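# Seat loose screws head-up into empty cover holes

## Task

Take every screw that is still loose and place it, head upward, into an unfilled hole of the cover, so that all nine screws end up seated the same way; then open the gripper and release.

## Robot and tools

Robot: two 6-joint arms, left_arm and right_arm, each with a parallel gripper. Every per-joint list, whether sent or reported, uses this order: waist, shoulder, elbow, wrist pitch, wrist yaw, wrist roll. The shoulder sign is flipped against the URDF everywhere, in commands, results and refusals. Stated ranges (URDF signs): waist -2.618 to 3.054, shoulder 0.000 to 3.142 (so -3.142 to 0.000 in your numbers), elbow 0.000 to 3.142, wrist pitch -1.571 to 1.571, wrist yaw -1.571 to 1.571, wrist roll -2.094 to 2.094. The real end stop may sit up to 0.036 rad either side of these.

Frame: one scene frame for both arms. The origin is on the table surface midway between the arms, +x reaches out over the table, +z is up, and left_arm sits toward +y. The names left/right are not image sides. Gripper positions are in metres, orientations are quaternions w,x,y,z. Reported hand positions can be off, more so at long reach. The fingers point along the gripper's +z and close along its y. The reported point lies between the pads, roughly 1 cm short of the fingertips.

A row is 14 numbers, each in [-1, 1]: left_arm's six joint values then its opening, followed by right_arm's six joint values and its opening. Always send all 14, even if one arm stays still. Joint values are scaled offsets, not poses: 1.0 equals 1.202 rad (waist), 1.258 (shoulder), 1.238 (elbow), 2.073 (wrist pitch), 2.022 (wrist yaw and wrist roll). The opening is absolute: +1 fully open, -1 closed.

execute_actions(actions): a list of up to 15 actions, each a table of up to 15 rows. Each row lasts one control step of 1/30 s; a table with fewer rows repeats its final row until 15 steps pass. Joint offsets in every row count from the arm's angles when that action began, not from the previous row; for a call's first action that means the last angles reported. If any action would push a joint more than 0.036 rad outward past its range (judged from its starting angles), that action is rejected for both arms; if the first action fails this, or any action is malformed, nothing in the call runs. A joint asked beyond its true end goes only to that end, and the result may say "joint sent to its limit"; absence of that line proves nothing. An empty list just returns the current state and images.

move(target, speed, blocking): target is one 14-number row; its offsets count from the "Joint positions" of the latest result that shows them. Every joint follows a path that stays equally far along, so hands trace curves. speed (0.01 to 2 rad/s, default 0.5) caps the joint with the longest way to go; paths take 0.5 to 10 s and stop short after 10 s. Moves ignore obstacles and the other arm. Finger openings are applied at the start. blocking=false returns after 0.5 s while motion continues; until a result shows it finished, use wait or stop before any new move or action. The result adds a "move:" line: ending (done, off_target, moving, held, fault), limits=held or limits=none, and each arm's joint farthest from target.

wait(seconds): 0 to 10; lets time pass while arms keep their last command; returns early if a running move finishes. stop(): brakes a running move; fast arms need room; fingers keep going. zoom_image(camera, region): camera is cam_head_left, cam_head_right, cam_high, cam_left_wrist or cam_right_wrist; region is [x0, y0, x1, y1] pixels, top-left origin, at most 504x504. finished_scene(scene): integer, ends that scene for good and reports success; only call it once the screws are seated and released.

Results give a state line per arm (position, quaternion), Joint positions and Joint velocities (rad, rad/s, plus finger-pad gap in m; 0.094 when open), Joint targets (angles currently being driven toward, which can drift), grip_measured (opening on the command scale, with a fixed per-gripper error near 1 mm), and images from all five 504x504 cameras, with calibration changes listed. "joint command not followed" means a clearance check altered some joint targets. FAULT and MOTOR HOT lines report stops and heating.

Motion limits: each step, a joint's target stays within a lead of its measured angle (0.202 rad waist, 0.258 shoulder, 0.238 elbow, 0.573 wrist pitch, 0.522 wrist yaw and roll), and targets are scaled back if they would move the hand over 70 mm from where it is. Big changes therefore take several actions; finish an incomplete motion with a further command rather than waiting. Sending all-zero offsets lets an arm sag; to hold, first command offsets back to the desired angles, then zeros, adding more whenever a joint lags.

Gripping: to hold a part, command an opening under grip_measured, about 0.03 below for a firm grip, less for a gentle one. Pads push up to roughly 50-62 N, less on thin parts, with a brief spike on contact. Parts in hand may get tugged and loose items may get nudged, so recheck positions.

Avoid: knocking or placing anything off the table, letting the arms strike or press each other, fast or deep pushes into contact, dropping or slamming screws, and holding loads long enough to overheat motors (75 °C warning, 90 °C stop, 100 °C the arm goes limp). The robot keeps its last command while you are composing a reply, so leave it in a safe state.

Each tool is called after "Call:" in YAML: its name, and indented under it one key for each argument.

## Session

Call:
execute_actions:
  actions: []

Scene clock: 0.00 s.
left_arm: end_effector_position=(+0.1693, +0.5769, +0.3700) grip_measured=+1.000 end_effector_quat_wxyz=(+0.519, -0.409, +0.749, -0.040) | right_arm: end_effector_position=(+0.4095, +0.2965, +0.1090) grip_measured=+1.000 end_effector_quat_wxyz=(+0.710, -0.248, +0.648, +0.123)
Joint names: [waist, shoulder, elbow, wrist pitch, wrist yaw, wrist roll]
Joint positions: left_arm=[ 1.434 -1.094  1.454 -1.037  0.753 -0.074  0.094] | right_arm=[ 1.055 -2.551  1.591  1.006  0.562 -0.217  0.094]
Joint velocities: left_arm=[ 0.002  0.017  0.002  0.11  -0.037 -0.051  0.   ] | right_arm=[ 0.002 -0.012 -0.002 -0.081 -0.022  0.037  0.   ]
Joint targets: left_arm=[1.434 -1.089 1.460 -1.042 0.759 -0.070] | right_arm=[1.055 -2.546 1.596 1.000 0.562 -0.216]
camera_calibration (this result's frames):
cam_left_wrist: T_world_to_cam=[[0.623347, -0.529152, 0.575705, -0.00964081], [-0.501926, -0.835318, -0.224309, 0.666809], [0.599591, -0.149139, -0.786288, 0.369289], [0, 0, 0, 1]] pos_world=[0.119276, 0.606971, 0.445489]
cam_right_wrist: T_world_to_cam=[[0.506297, -0.849534, 0.148175, 0.0321991], [-0.255118, -0.311688, -0.915295, 0.347964], [0.823759, 0.425609, -0.374538, -0.296231], [0, 0, 0, 1]] pos_world=[0.316493, 0.261889, 0.202769]

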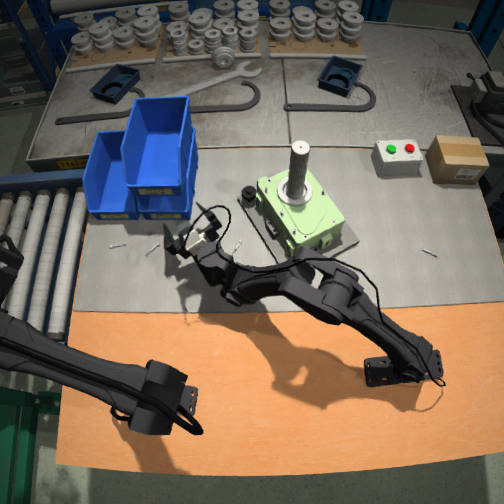

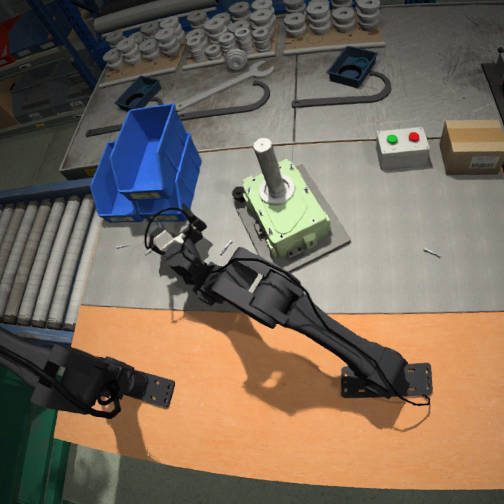

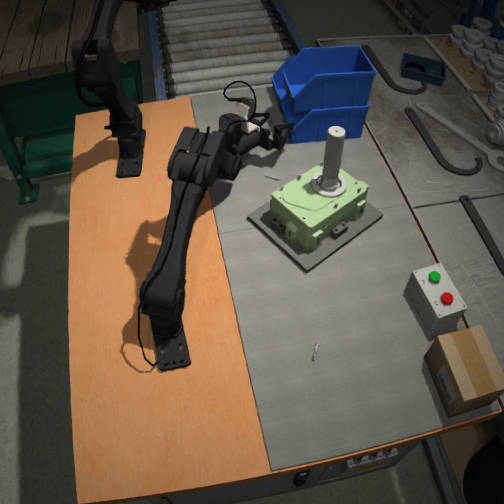

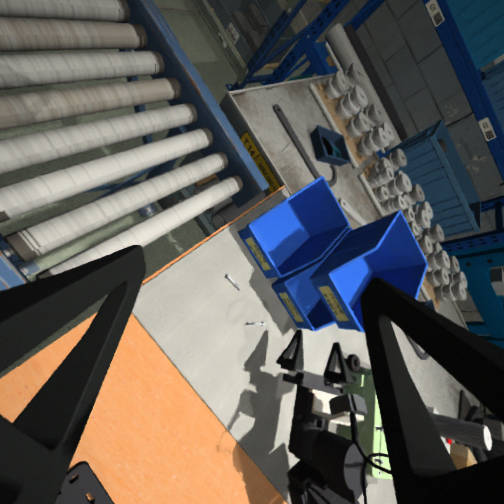

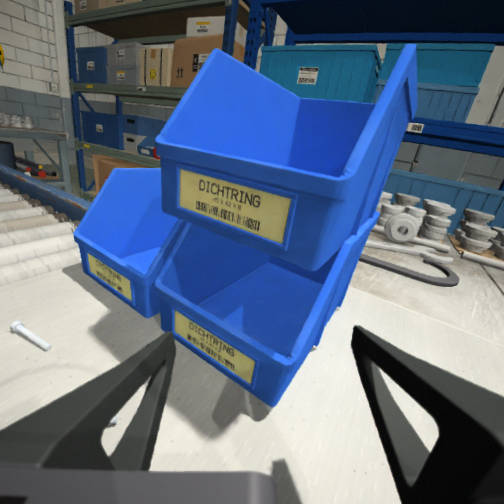

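Call:
move:
  target: [0,0,0,0,0,0,1,0.1,0.95,-0.5,-0.3,-0.27,0.1,-0.2]
  speed: 0.6

Call:
zoom_image:
  camera: "cam_head_left"
  region: [230,140,370,280]

Call:
zoom_image:
  camera: "cam_high"
  region: [240,130,390,280]

Call:
zoom_image:
  camera: "cam_head_left"
  region: [90,210,270,300]

Call:
zoom_image:
  camera: "cam_head_left"
  region: [400,230,460,280]

Scene clock: 16.90 s.
left_arm: end_effector_position=(+0.1693, +0.5769, +0.3700) grip_measured=+1.000 end_effector_quat_wxyz=(+0.519, -0.409, +0.749, -0.040) | right_arm: end_effector_position=(+0.1981, +0.1957, +0.3488) grip_measured=-0.198 end_effector_quat_wxyz=(+0.597, -0.397, +0.575, +0.394)
Joint names: [waist, shoulder, elbow, wrist pitch, wrist yaw, wrist roll]
Joint positions: left_arm=[ 1.434 -1.094  1.454 -1.037  0.753 -0.074  0.094] | right_arm=[ 1.165 -1.373  0.995  0.402  0.022 -0.021  0.038]
Joint velocities: left_arm=[-0.027 -0.002  0.007  0.037  0.051  0.007  0.   ] | right_arm=[-0.002 -0.007 -0.007  0.007 -0.066 -0.081 -0.001]
Joint targets: left_arm=[1.434 -1.094 1.454 -1.037 0.753 -0.074] | right_arm=[1.175 -1.357 0.972 0.384 0.016 -0.016]
move: off_target (right_arm); limits=none; left_arm: farthest joint: the waist, 0.000 radians from its target (0.000 radians at the start); right_arm: farthest joint: the elbow, 0.023 radians from its target (0.619 radians at the start)
camera_calibration (this result's frames):
cam_left_wrist: T_world_to_cam=[[0.623347, -0.529152, 0.575705, -0.00964081], [-0.501926, -0.835318, -0.224309, 0.666809], [0.599591, -0.149139, -0.786288, 0.369289], [0, 0, 0, 1]] pos_world=[0.119276, 0.606971, 0.445489]
cam_right_wrist: T_world_to_cam=[[0.929769, -0.367343, -0.0242625, -0.100071], [-0.164462, -0.355494, -0.920096, 0.474334], [0.329366, 0.859467, -0.390941, 0.0293061], [0, 0, 0, 1]] pos_world=[0.161401, 0.106675, 0.445462]

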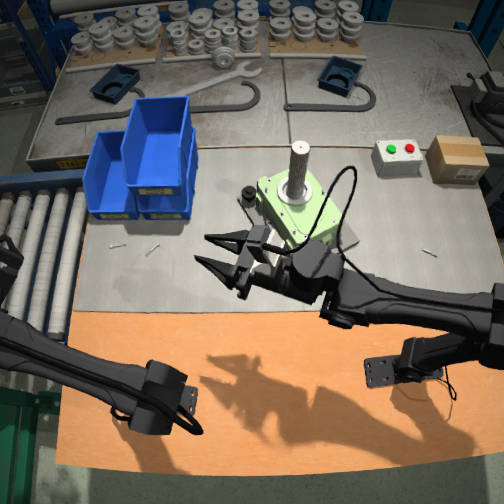

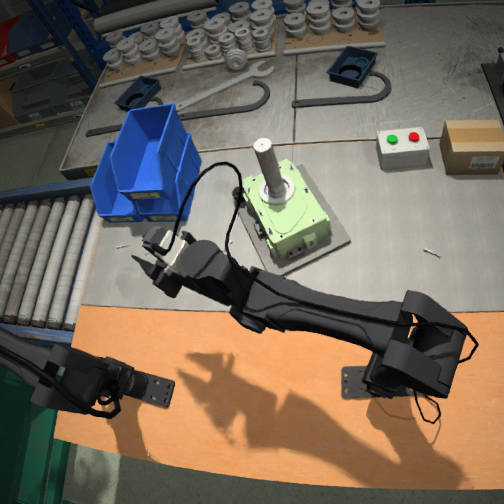

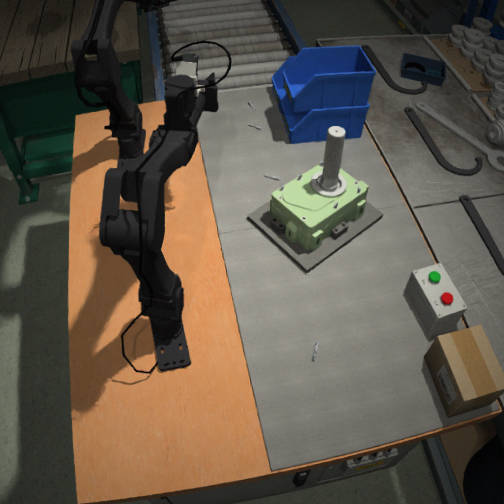

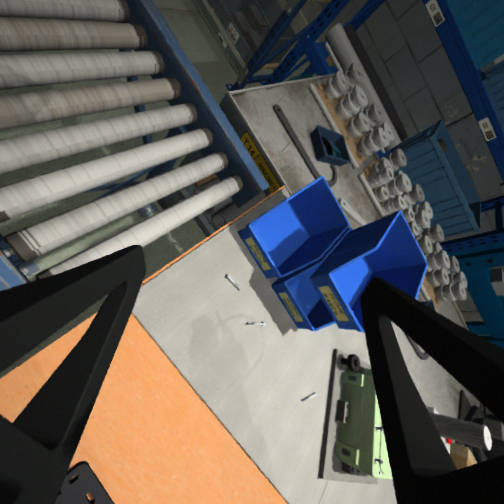

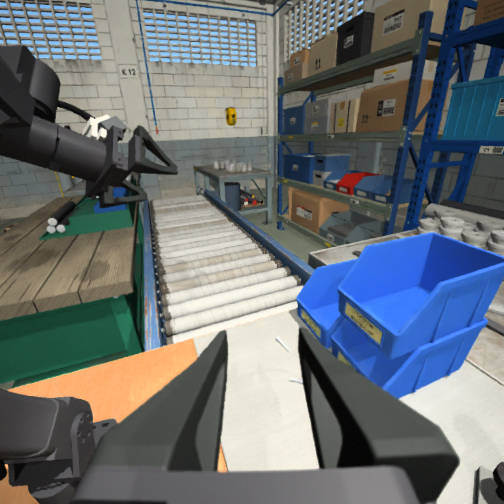

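Region (230, 140, 370, 280) of cam_head_left's 504x504 image, scaled by 3.600, with more detail than that image has.

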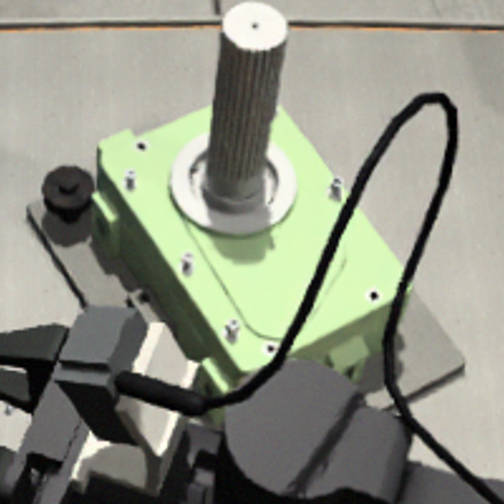

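Region (240, 130, 390, 280) of cam_high's 504x504 image, scaled by 3.360, with more detail than that image has.

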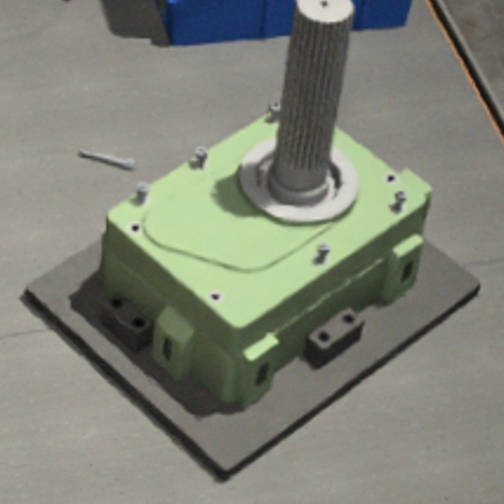

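Region (90, 210, 270, 300) of cam_head_left's 504x504 image, scaled by 2.800, with more detail than that image has.

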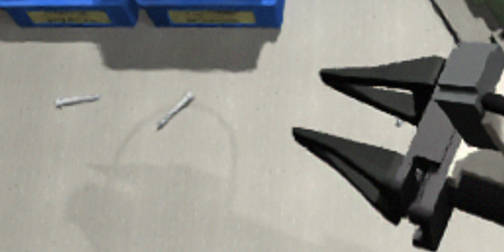

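Region (400, 230, 460, 280) of cam_head_left's 504x504 image, scaled by 8.400, with more detail than that image has.

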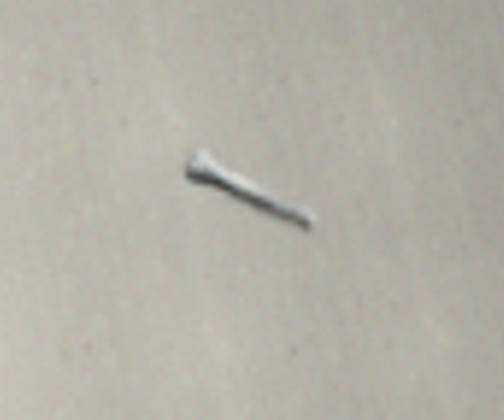

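Call:
move:
  target: [-1,-0.79,0.327,-0.15,-0.377,0.41,-0.2,-0.1,0.012,0.02,-0.78,-0.01,-0.716,-0.2]
  speed: 0.6

Call:
move:
  target: [-0.05,-0.008,0.015,-0.005,0,0,-0.2,-1,0.012,0.02,-0.005,0,0,-0.2]
  speed: 0.6

Scene clock: 72.77 s.
left_arm: end_effector_position=(+0.3841, +0.3946, +0.1001) grip_measured=-0.197 end_effector_quat_wxyz=(+0.007, +0.318, +0.948, +0.001) | right_arm: end_effector_position=(+0.1301, -0.0474, +0.0944) grip_measured=-0.198 end_effector_quat_wxyz=(+0.004, +0.958, -0.285, +0.007)
Joint names: [waist, shoulder, elbow, wrist pitch, wrist yaw, wrist roll]
Joint positions: left_arm=[ 0.229 -2.078  1.835 -1.314  0.003  0.741  0.038] | right_arm=[ 1.056 -1.373  0.995 -1.198  0.015 -1.463  0.038]
Joint velocities: left_arm=[-0.022  0.002  0.007  0.051  0.037  0.022 -0.   ] | right_arm=[-0.007 -0.007 -0.012  0.051 -0.066 -0.022  0.   ]
Joint targets: left_arm=[0.232 -2.088 1.859 -1.348 -0.010 0.755] | right_arm=[1.045 -1.358 1.020 -1.215 0.001 -1.469]
move: off_target (left_arm, right_arm); limits=none; left_arm: farthest joint: the wrist pitch, 0.034 radians from its target (0.310 radians at the start); right_arm: farthest joint: the elbow, 0.024 radians from its target (0.024 radians at the start)
camera_calibration (this result's frames):
cam_left_wrist: T_world_to_cam=[[-0.463746, -0.884308, -0.0542104, 0.536092], [-0.724045, 0.343016, 0.598413, 0.0997827], [-0.510587, 0.316762, -0.799351, 0.244988], [0, 0, 0, 1]] pos_world=[0.445945, 0.362241, 0.165182]
cam_right_wrist: T_world_to_cam=[[0.584127, 0.811611, -0.00917765, -0.0328755], [0.736014, -0.524884, 0.427527, -0.109764], [0.342169, -0.256485, -0.903956, 0.155057], [0, 0, 0, 1]] pos_world=[0.0469359, 0.00883828, 0.18679]

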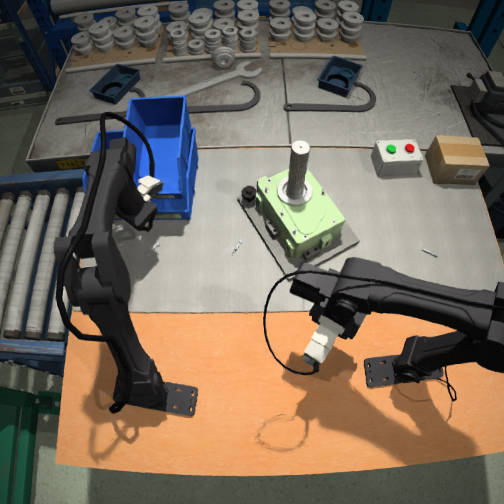

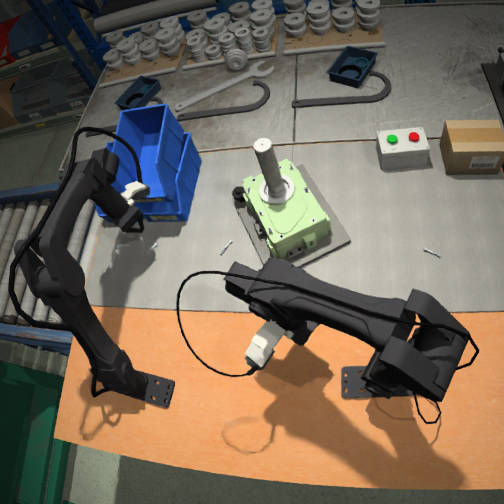

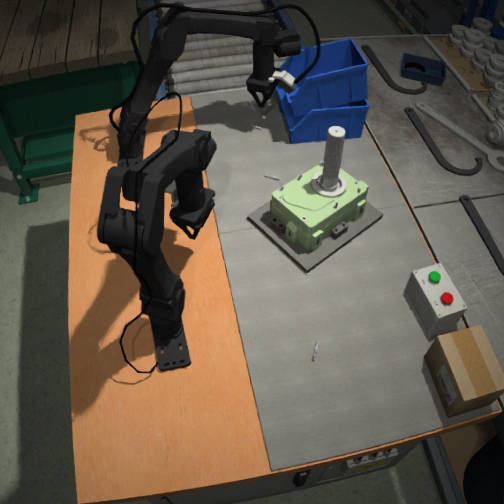

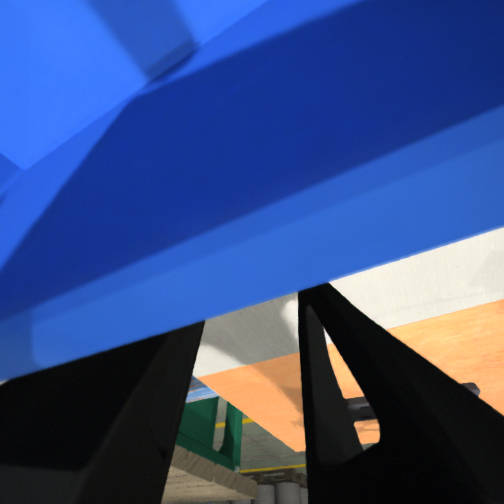

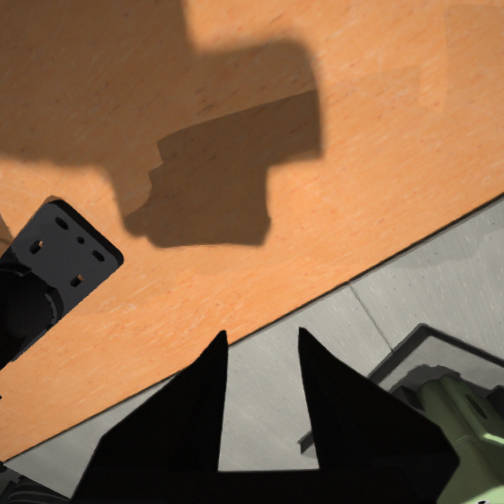

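Scene clock: 75.17 s.
left_arm: end_effector_position=(+0.3857, +0.3743, +0.1001) grip_measured=-0.197 end_effector_quat_wxyz=(+0.007, +0.341, +0.940, +0.001) | right_arm: end_effector_position=(+0.2458, -0.2632, +0.0944) grip_measured=-0.198 end_effector_quat_wxyz=(-0.010, -0.632, +0.775, -0.007)
Joint names: [waist, shoulder, elbow, wrist pitch, wrist yaw, wrist roll]
Joint positions: left_arm=[ 0.179 -2.078  1.835 -1.313  0.003  0.741  0.038] | right_arm=[-0.138 -1.373  0.995 -1.198  0.024 -1.463  0.038]
Joint velocities: left_arm=[ 0.002  0.002 -0.017 -0.022  0.022 -0.081  0.001] | right_arm=[-0.007 -0.002  0.007 -0.081  0.022 -0.037  0.   ]
Joint targets: left_arm=[0.169 -2.088 1.853 -1.324 0.003 0.741] | right_arm=[-0.146 -1.358 1.020 -1.208 0.015 -1.463]
move: off_target (right_arm); limits=none; left_arm: farthest joint: the elbow, 0.019 radians from its target (0.019 radians at the start); right_arm: farthest joint: the elbow, 0.024 radians from its target (0.024 radians at the start)
camera_calibration (this result's frames):
cam_left_wrist: T_world_to_cam=[[-0.507627, -0.859844, -0.0546266, 0.526738], [-0.706318, 0.379005, 0.597888, 0.0876557], [-0.493387, 0.342088, -0.799716, 0.236163], [0, 0, 0, 1]] pos_world=[0.445819, 0.338902, 0.165229]
cam_right_wrist: T_world_to_cam=[[0.969693, -0.244201, -0.00783875, -0.298058], [-0.21654, -0.873829, 0.435355, -0.166614], [-0.113164, -0.420463, -0.900225, 0.128571], [0, 0, 0, 1]] pos_world=[0.267496, -0.164319, 0.185943]

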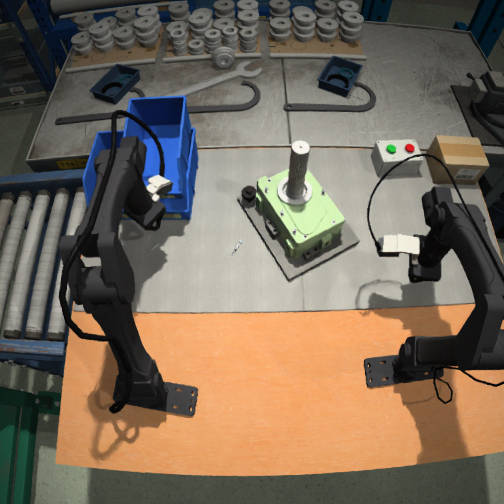

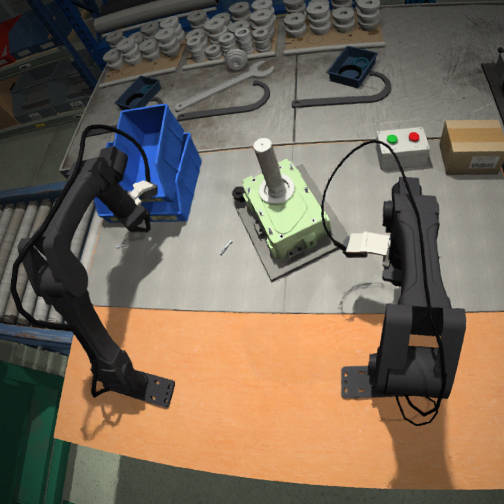

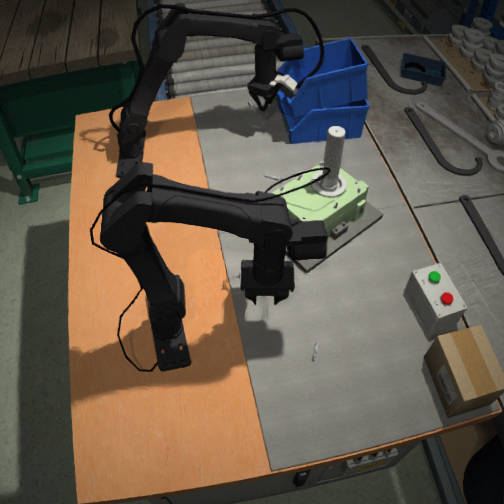

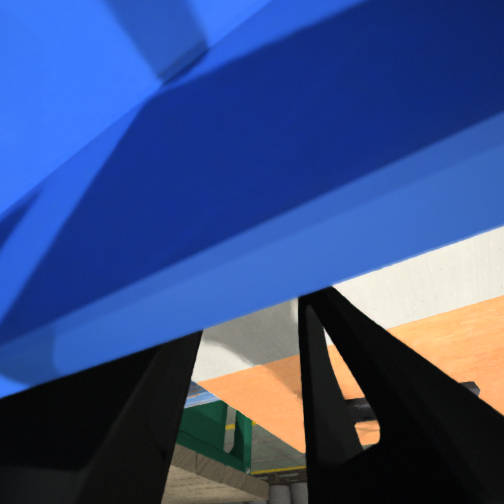

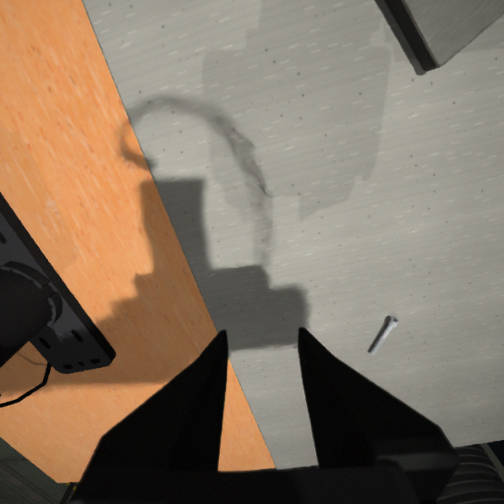

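Call:
move:
  target: [0,0.12,-0.18,0.04,0,0,-0.2,-0.244,-0.405,0.298,0.081,-0.016,0,-0.2]
  speed: 0.4

Call:
zoom_image:
  camera: "cam_head_left"
  region: [210,225,270,270]

Scene clock: 96.70 s.
left_arm: end_effector_position=(+0.3520, +0.3728, +0.0970) grip_measured=-0.197 end_effector_quat_wxyz=(+0.005, +0.341, +0.940, +0.000) | right_arm: end_effector_position=(+0.3438, -0.3650, +0.0468) grip_measured=-0.198 end_effector_quat_wxyz=(-0.005, -0.515, +0.857, +0.001)
Joint names: [waist, shoulder, elbow, wrist pitch, wrist yaw, wrist roll]
Joint positions: left_arm=[ 0.179 -1.945  1.63  -1.247  0.003  0.741  0.038] | right_arm=[-0.424 -1.874  1.331 -1.035  0.006 -1.463  0.038]
Joint velocities: left_arm=[ 0.002  0.022  0.007  0.081  0.051 -0.007  0.   ] | right_arm=[ 0.002 -0.012  0.002  0.051 -0.022 -0.037  0.   ]
Joint targets: left_arm=[0.179 -1.927 1.612 -1.230 0.003 0.741] | right_arm=[-0.431 -1.883 1.364 -1.030 -0.008 -1.463]
move: off_target (right_arm); limits=none; left_arm: farthest joint: the shoulder, 0.018 radians from its target (0.151 radians at the start); right_arm: farthest joint: the elbow, 0.033 radians from its target (0.369 radians at the start)
camera_calibration (this result's frames):
cam_left_wrist: T_world_to_cam=[[-0.50791, -0.859856, -0.0517131, 0.507955], [-0.703118, 0.379148, 0.601558, 0.0646949], [-0.497646, 0.341898, -0.797154, 0.218854], [0, 0, 0, 1]] pos_world=[0.412396, 0.337414, 0.161811]
cam_right_wrist: T_world_to_cam=[[0.861148, -0.508183, -0.0132133, -0.477142], [-0.456519, -0.784511, 0.419681, -0.0977549], [-0.223641, -0.355375, -0.907575, 0.116103], [0, 0, 0, 1]] pos_world=[0.392228, -0.277905, 0.140093]

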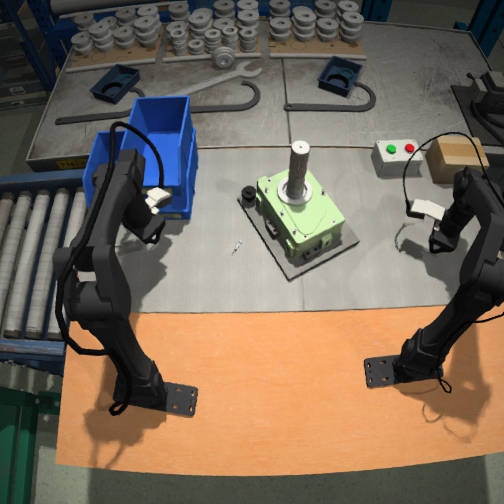

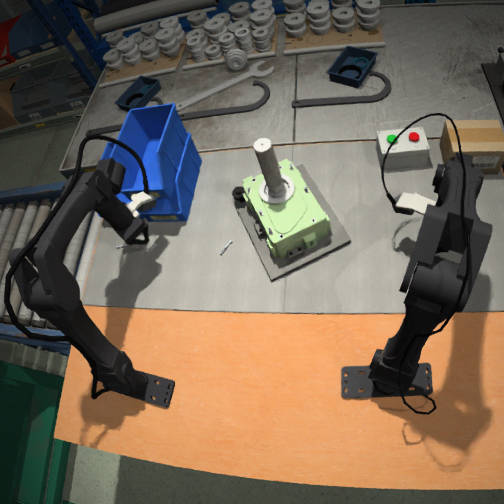

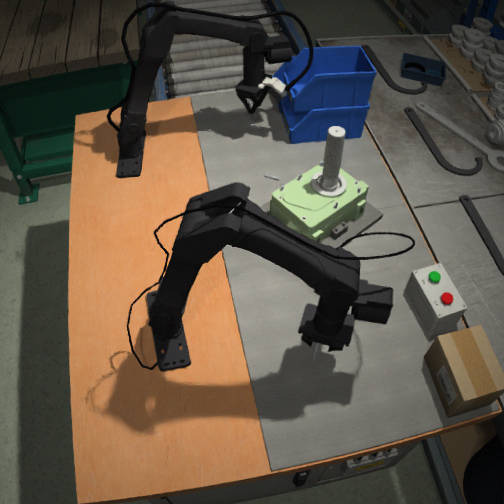

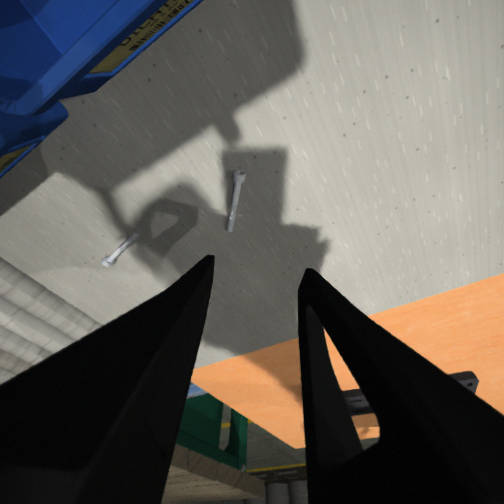

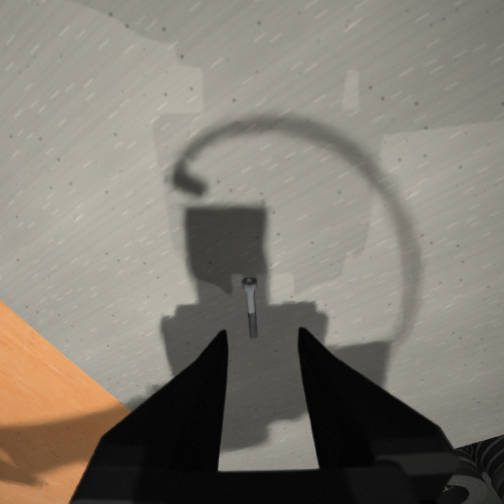

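Region (210, 225, 270, 270) of cam_head_left's 504x504 image, scaled by 8.400, with more detail than that image has; it fills the top 378 rows of this view, and the rest is white.

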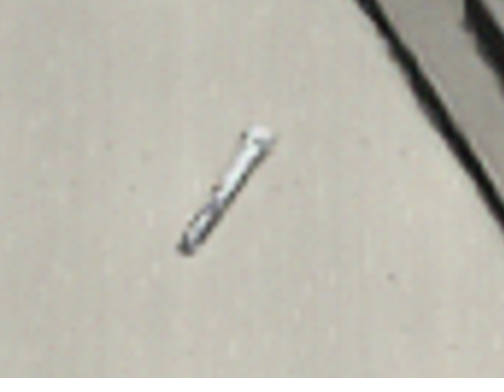

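Call:
move:
  target: [0.047,-0.091,-0.116,0.112,0,0.114,-0.2,0,-0.018,-0.09,0.057,-0.004,0,-0.2]
  speed: 0.15

Scene clock: 114.40 s.
left_arm: end_effector_position=(+0.3626, +0.3914, +0.0312) grip_measured=-0.197 end_effector_quat_wxyz=(+0.002, +0.421, +0.907, -0.000) | right_arm: end_effector_position=(+0.3413, -0.3642, +0.0254) grip_measured=-0.198 end_effector_quat_wxyz=(+0.001, -0.515, +0.857, -0.007)
Joint names: [waist, shoulder, elbow, wrist pitch, wrist yaw, wrist roll]
Joint positions: left_arm=[ 0.226 -2.043  1.505 -1.028  0.003  0.961  0.038] | right_arm=[-0.424 -1.874  1.241 -0.924  0.007 -1.463  0.038]
Joint velocities: left_arm=[-0.002  0.002  0.002  0.081 -0.037  0.037 -0.   ] | right_arm=[ 0.002  0.037 -0.007  0.037  0.007  0.037 -0.   ]
Joint targets: left_arm=[0.236 -2.059 1.486 -1.014 0.003 0.971] | right_arm=[-0.424 -1.897 1.220 -0.917 -0.002 -1.463]
move: off_target (right_arm); limits=none; left_arm: farthest joint: the elbow, 0.018 radians from its target (0.143 radians at the start); right_arm: farthest joint: the shoulder, 0.022 radians from its target (0.022 radians at the start)
camera_calibration (this result's frames):
cam_left_wrist: T_world_to_cam=[[-0.64812, -0.759888, -0.0501027, 0.537597], [-0.625072, 0.493245, 0.604975, 0.0316992], [-0.435, 0.423415, -0.794666, 0.110647], [0, 0, 0, 1]] pos_world=[0.416373, 0.346029, 0.095685]
cam_right_wrist: T_world_to_cam=[[0.861201, -0.508211, 0.0073194, -0.475379], [-0.464355, -0.780865, 0.41788, -0.085255], [-0.206656, -0.363278, -0.908473, 0.0877266], [0, 0, 0, 1]] pos_world=[0.387938, -0.276296, 0.118803]

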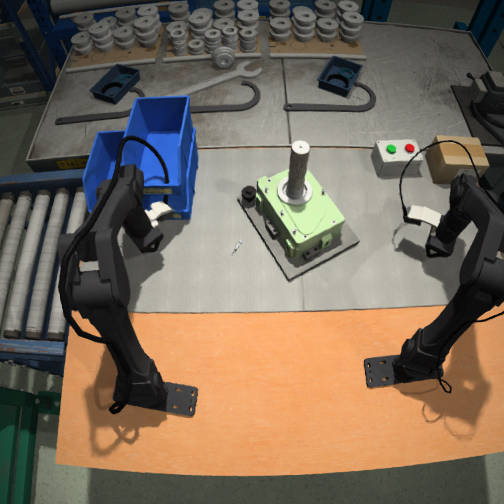

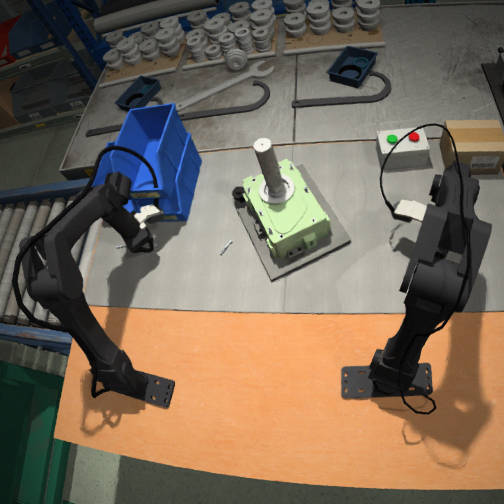

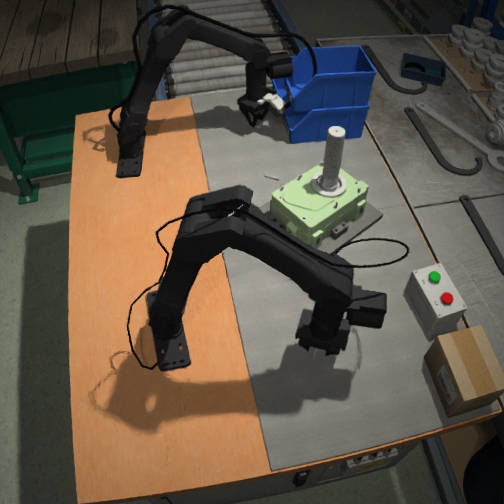

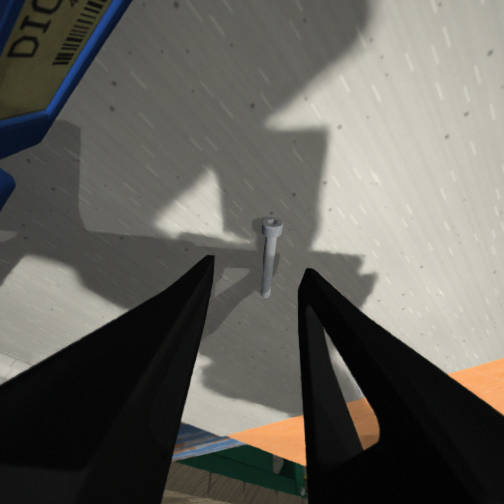

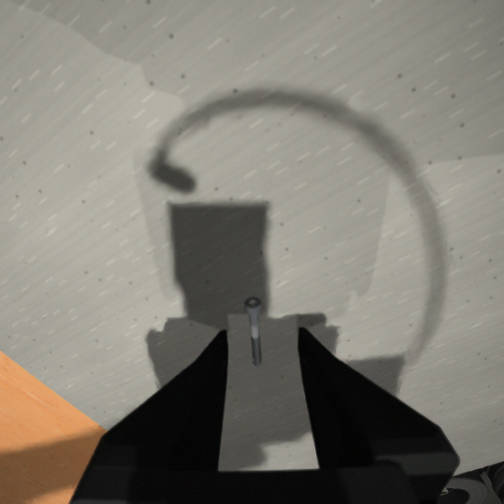

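Call:
move:
  target: [-0.008,-0.044,-0.012,0.012,0,0,-0.2,0,-0.032,-0.014,0.003,0,0,-0.2]
  speed: 0.04

Call:
move:
  target: [0,-0.012,-0.012,0.004,0,0,-0.8,0,-0.014,-0.014,0.003,0,0,-0.8]

Call:
move:
  target: [0,-0.012,-0.012,0.004,0,0,-0.96,0,-0.014,-0.014,0.003,0,0,-0.96]

Scene clock: 123.97 s.
left_arm: end_effector_position=(+0.3642, +0.3908, +0.0197) grip_measured=-0.197 end_effector_quat_wxyz=(-0.003, +0.422, +0.907, -0.004) | right_arm: end_effector_position=(+0.3394, -0.3640, +0.0194) grip_measured=-0.198 end_effector_quat_wxyz=(-0.006, -0.515, +0.857, -0.001)
Joint names: [waist, shoulder, elbow, wrist pitch, wrist yaw, wrist roll]
Joint positions: left_arm=[ 0.225 -2.075  1.505 -1.01   0.003  0.962  0.038] | right_arm=[-0.424 -1.893  1.241 -0.924  0.01  -1.463  0.038]
Joint velocities: left_arm=[-0.007  0.002  0.032  0.022  0.022  0.051  0.   ] | right_arm=[-0.002  0.002  0.002  0.022  0.051 -0.007  0.001]
Joint targets: left_arm=[0.217 -2.098 1.490 -1.003 0.003 0.961] | right_arm=[-0.424 -1.914 1.223 -0.918 0.007 -1.463]
move: off_target (left_arm, right_arm); limits=none; left_arm: farthest joint: the shoulder, 0.024 radians from its target (0.055 radians at the start); right_arm: farthest joint: the shoulder, 0.021 radians from its target (0.040 radians at the start)
camera_calibration (this result's frames):
cam_left_wrist: T_world_to_cam=[[-0.650765, -0.75821, -0.0402748, 0.537699], [-0.615425, 0.495661, 0.61284, 0.0353134], [-0.444699, 0.423601, -0.78918, 0.105787], [0, 0, 0, 1]] pos_world=[0.418692, 0.345374, 0.0834995]
cam_right_wrist: T_world_to_cam=[[0.861165, -0.508213, -0.0106883, -0.473334], [-0.456587, -0.782584, 0.423191, -0.0868551], [-0.223436, -0.359557, -0.905978, 0.0889671], [0, 0, 0, 1]] pos_world=[0.38784, -0.276537, 0.112299]

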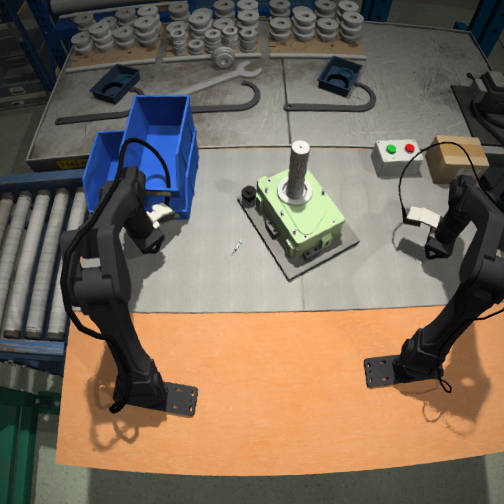

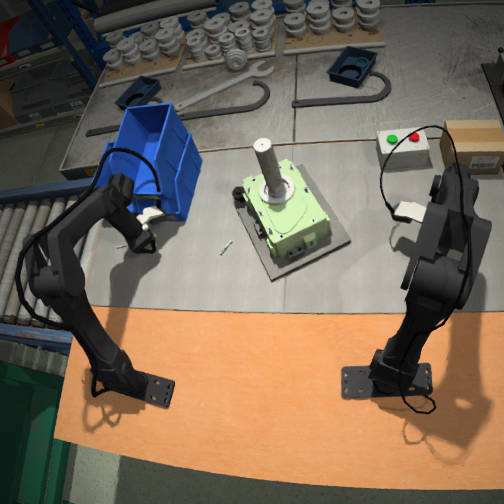

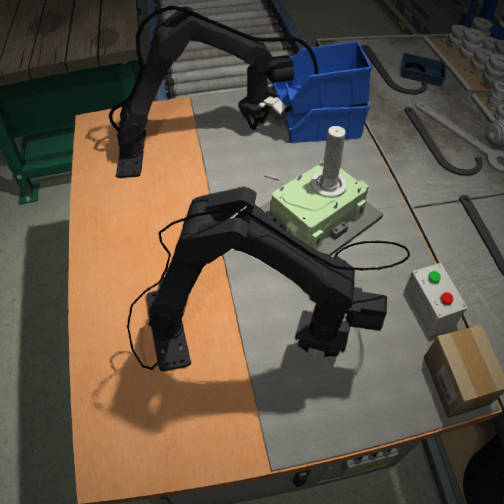

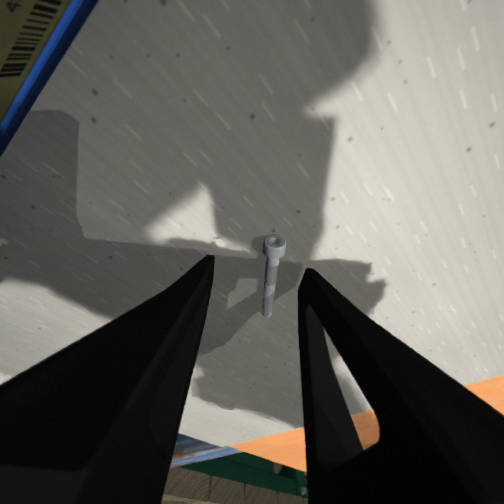

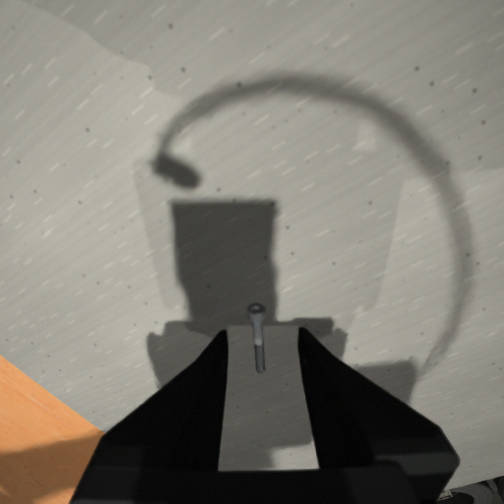

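Scene clock: 124.67 s.
left_arm: end_effector_position=(+0.3643, +0.3908, +0.0197) grip_measured=-0.797 end_effector_quat_wxyz=(-0.003, +0.422, +0.907, -0.004) | right_arm: end_effector_position=(+0.3393, -0.3645, +0.0194) grip_measured=-0.798 end_effector_quat_wxyz=(-0.007, -0.515, +0.857, -0.002)
Joint names: [waist, shoulder, elbow, wrist pitch, wrist yaw, wrist roll]
Joint positions: left_arm=[ 0.225 -2.075  1.505 -1.01   0.003  0.962  0.01 ] | right_arm=[-0.424 -1.893  1.241 -0.924  0.013 -1.463  0.009]
Joint velocities: left_arm=[ 0.012 -0.012  0.007  0.037  0.007 -0.022 -0.   ] | right_arm=[-0.017 -0.002 -0.002  0.022 -0.037 -0.037 -0.   ]
Joint targets: left_arm=[0.225 -2.090 1.490 -1.002 0.003 0.962] | right_arm=[-0.424 -1.911 1.223 -0.918 0.010 -1.463]
move: done; limits=none; left_arm: farthest joint: the shoulder, 0.015 radians from its target (0.015 radians at the start); right_arm: farthest joint: the shoulder, 0.017 radians from its target (0.017 radians at the start)
camera_calibration (this result's frames):
cam_left_wrist: T_world_to_cam=[[-0.65075, -0.758209, -0.040548, 0.537766], [-0.615658, 0.49564, 0.612623, 0.0354652], [-0.444399, 0.423628, -0.789335, 0.105708], [0, 0, 0, 1]] pos_world=[0.418762, 0.34538, 0.0835176]
cam_right_wrist: T_world_to_cam=[[0.861163, -0.508226, -0.0102809, -0.473418], [-0.456154, -0.781539, 0.425582, -0.0870962], [-0.224327, -0.361806, -0.904861, 0.0882347], [0, 0, 0, 1]] pos_world=[0.387754, -0.276748, 0.11204]

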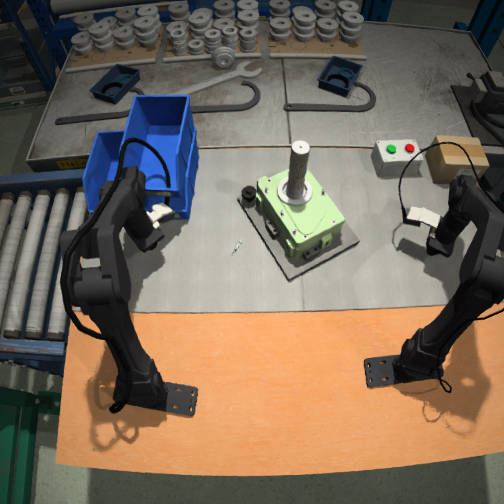

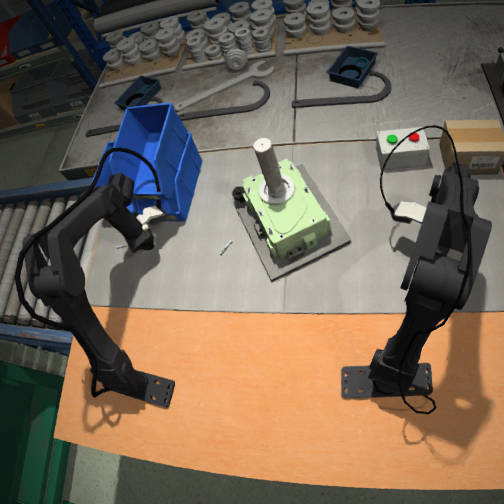

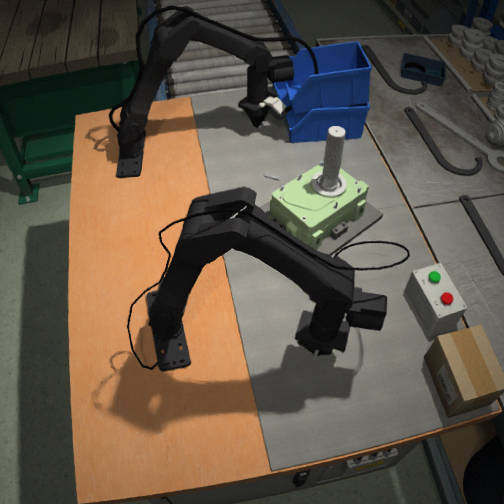

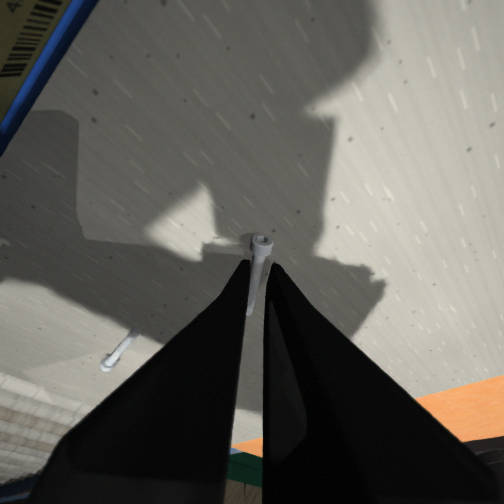

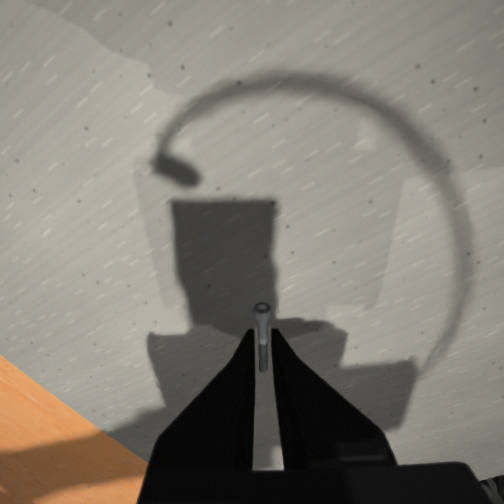

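Scene clock: 125.37 s.
left_arm: end_effector_position=(+0.3656, +0.3909, +0.0219) grip_measured=-0.957 end_effector_quat_wxyz=(+0.001, +0.422, +0.907, -0.001) | right_arm: end_effector_position=(+0.3391, -0.3649, +0.0194) grip_measured=-0.932 end_effector_quat_wxyz=(-0.008, -0.515, +0.857, -0.002)
Joint names: [waist, shoulder, elbow, wrist pitch, wrist yaw, wrist roll]
Joint positions: left_arm=[ 0.225 -2.069  1.505 -1.007  0.003  0.962  0.002] | right_arm=[-0.424 -1.893  1.241 -0.924  0.016 -1.463  0.003]
Joint velocities: left_arm=[-0.012 -0.017  0.002 -0.022  0.007  0.007 -0.001] | right_arm=[-0.002 -0.002 -0.002  0.051  0.022 -0.037 -0.   ]
Joint targets: left_arm=[0.225 -2.090 1.490 -1.002 0.003 0.962] | right_arm=[-0.424 -1.911 1.223 -0.918 0.013 -1.463]
move: off_target (left_arm); limits=none; left_arm: farthest joint: the shoulder, 0.022 radians from its target (0.015 radians at the start); right_arm: farthest joint: the shoulder, 0.017 radians from its target (0.017 radians at the start)
camera_calibration (this result's frames):
cam_left_wrist: T_world_to_cam=[[-0.65035, -0.758173, -0.0471033, 0.538811], [-0.62122, 0.495139, 0.607391, 0.0372218], [-0.437184, 0.424278, -0.793006, 0.105197], [0, 0, 0, 1]] pos_world=[0.419529, 0.345449, 0.0861934]
cam_right_wrist: T_world_to_cam=[[0.861161, -0.508237, -0.00987343, -0.473502], [-0.455719, -0.780488, 0.427971, -0.0873354], [-0.225217, -0.364052, -0.903739, 0.0875016], [0, 0, 0, 1]] pos_world=[0.387667, -0.27696, 0.11178]

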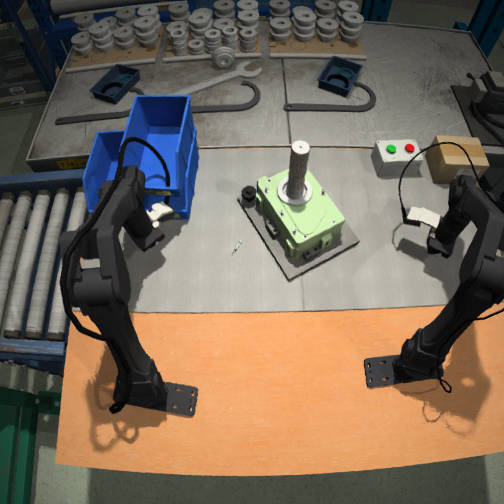

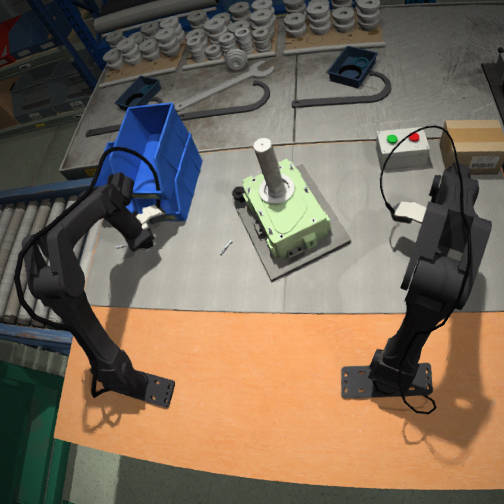

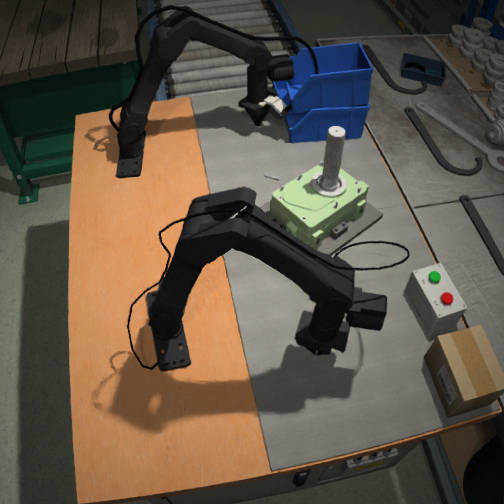

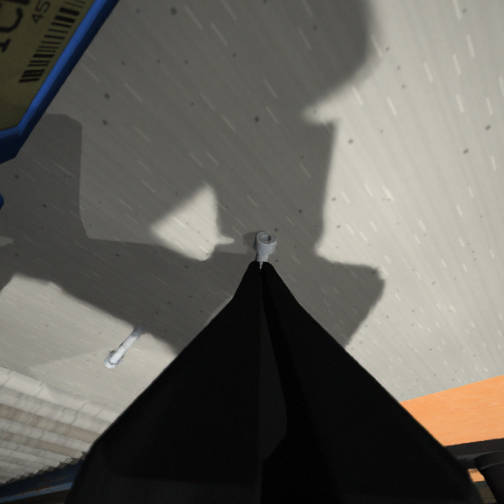

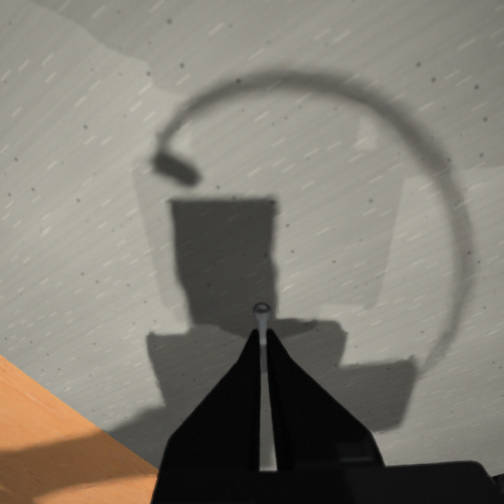

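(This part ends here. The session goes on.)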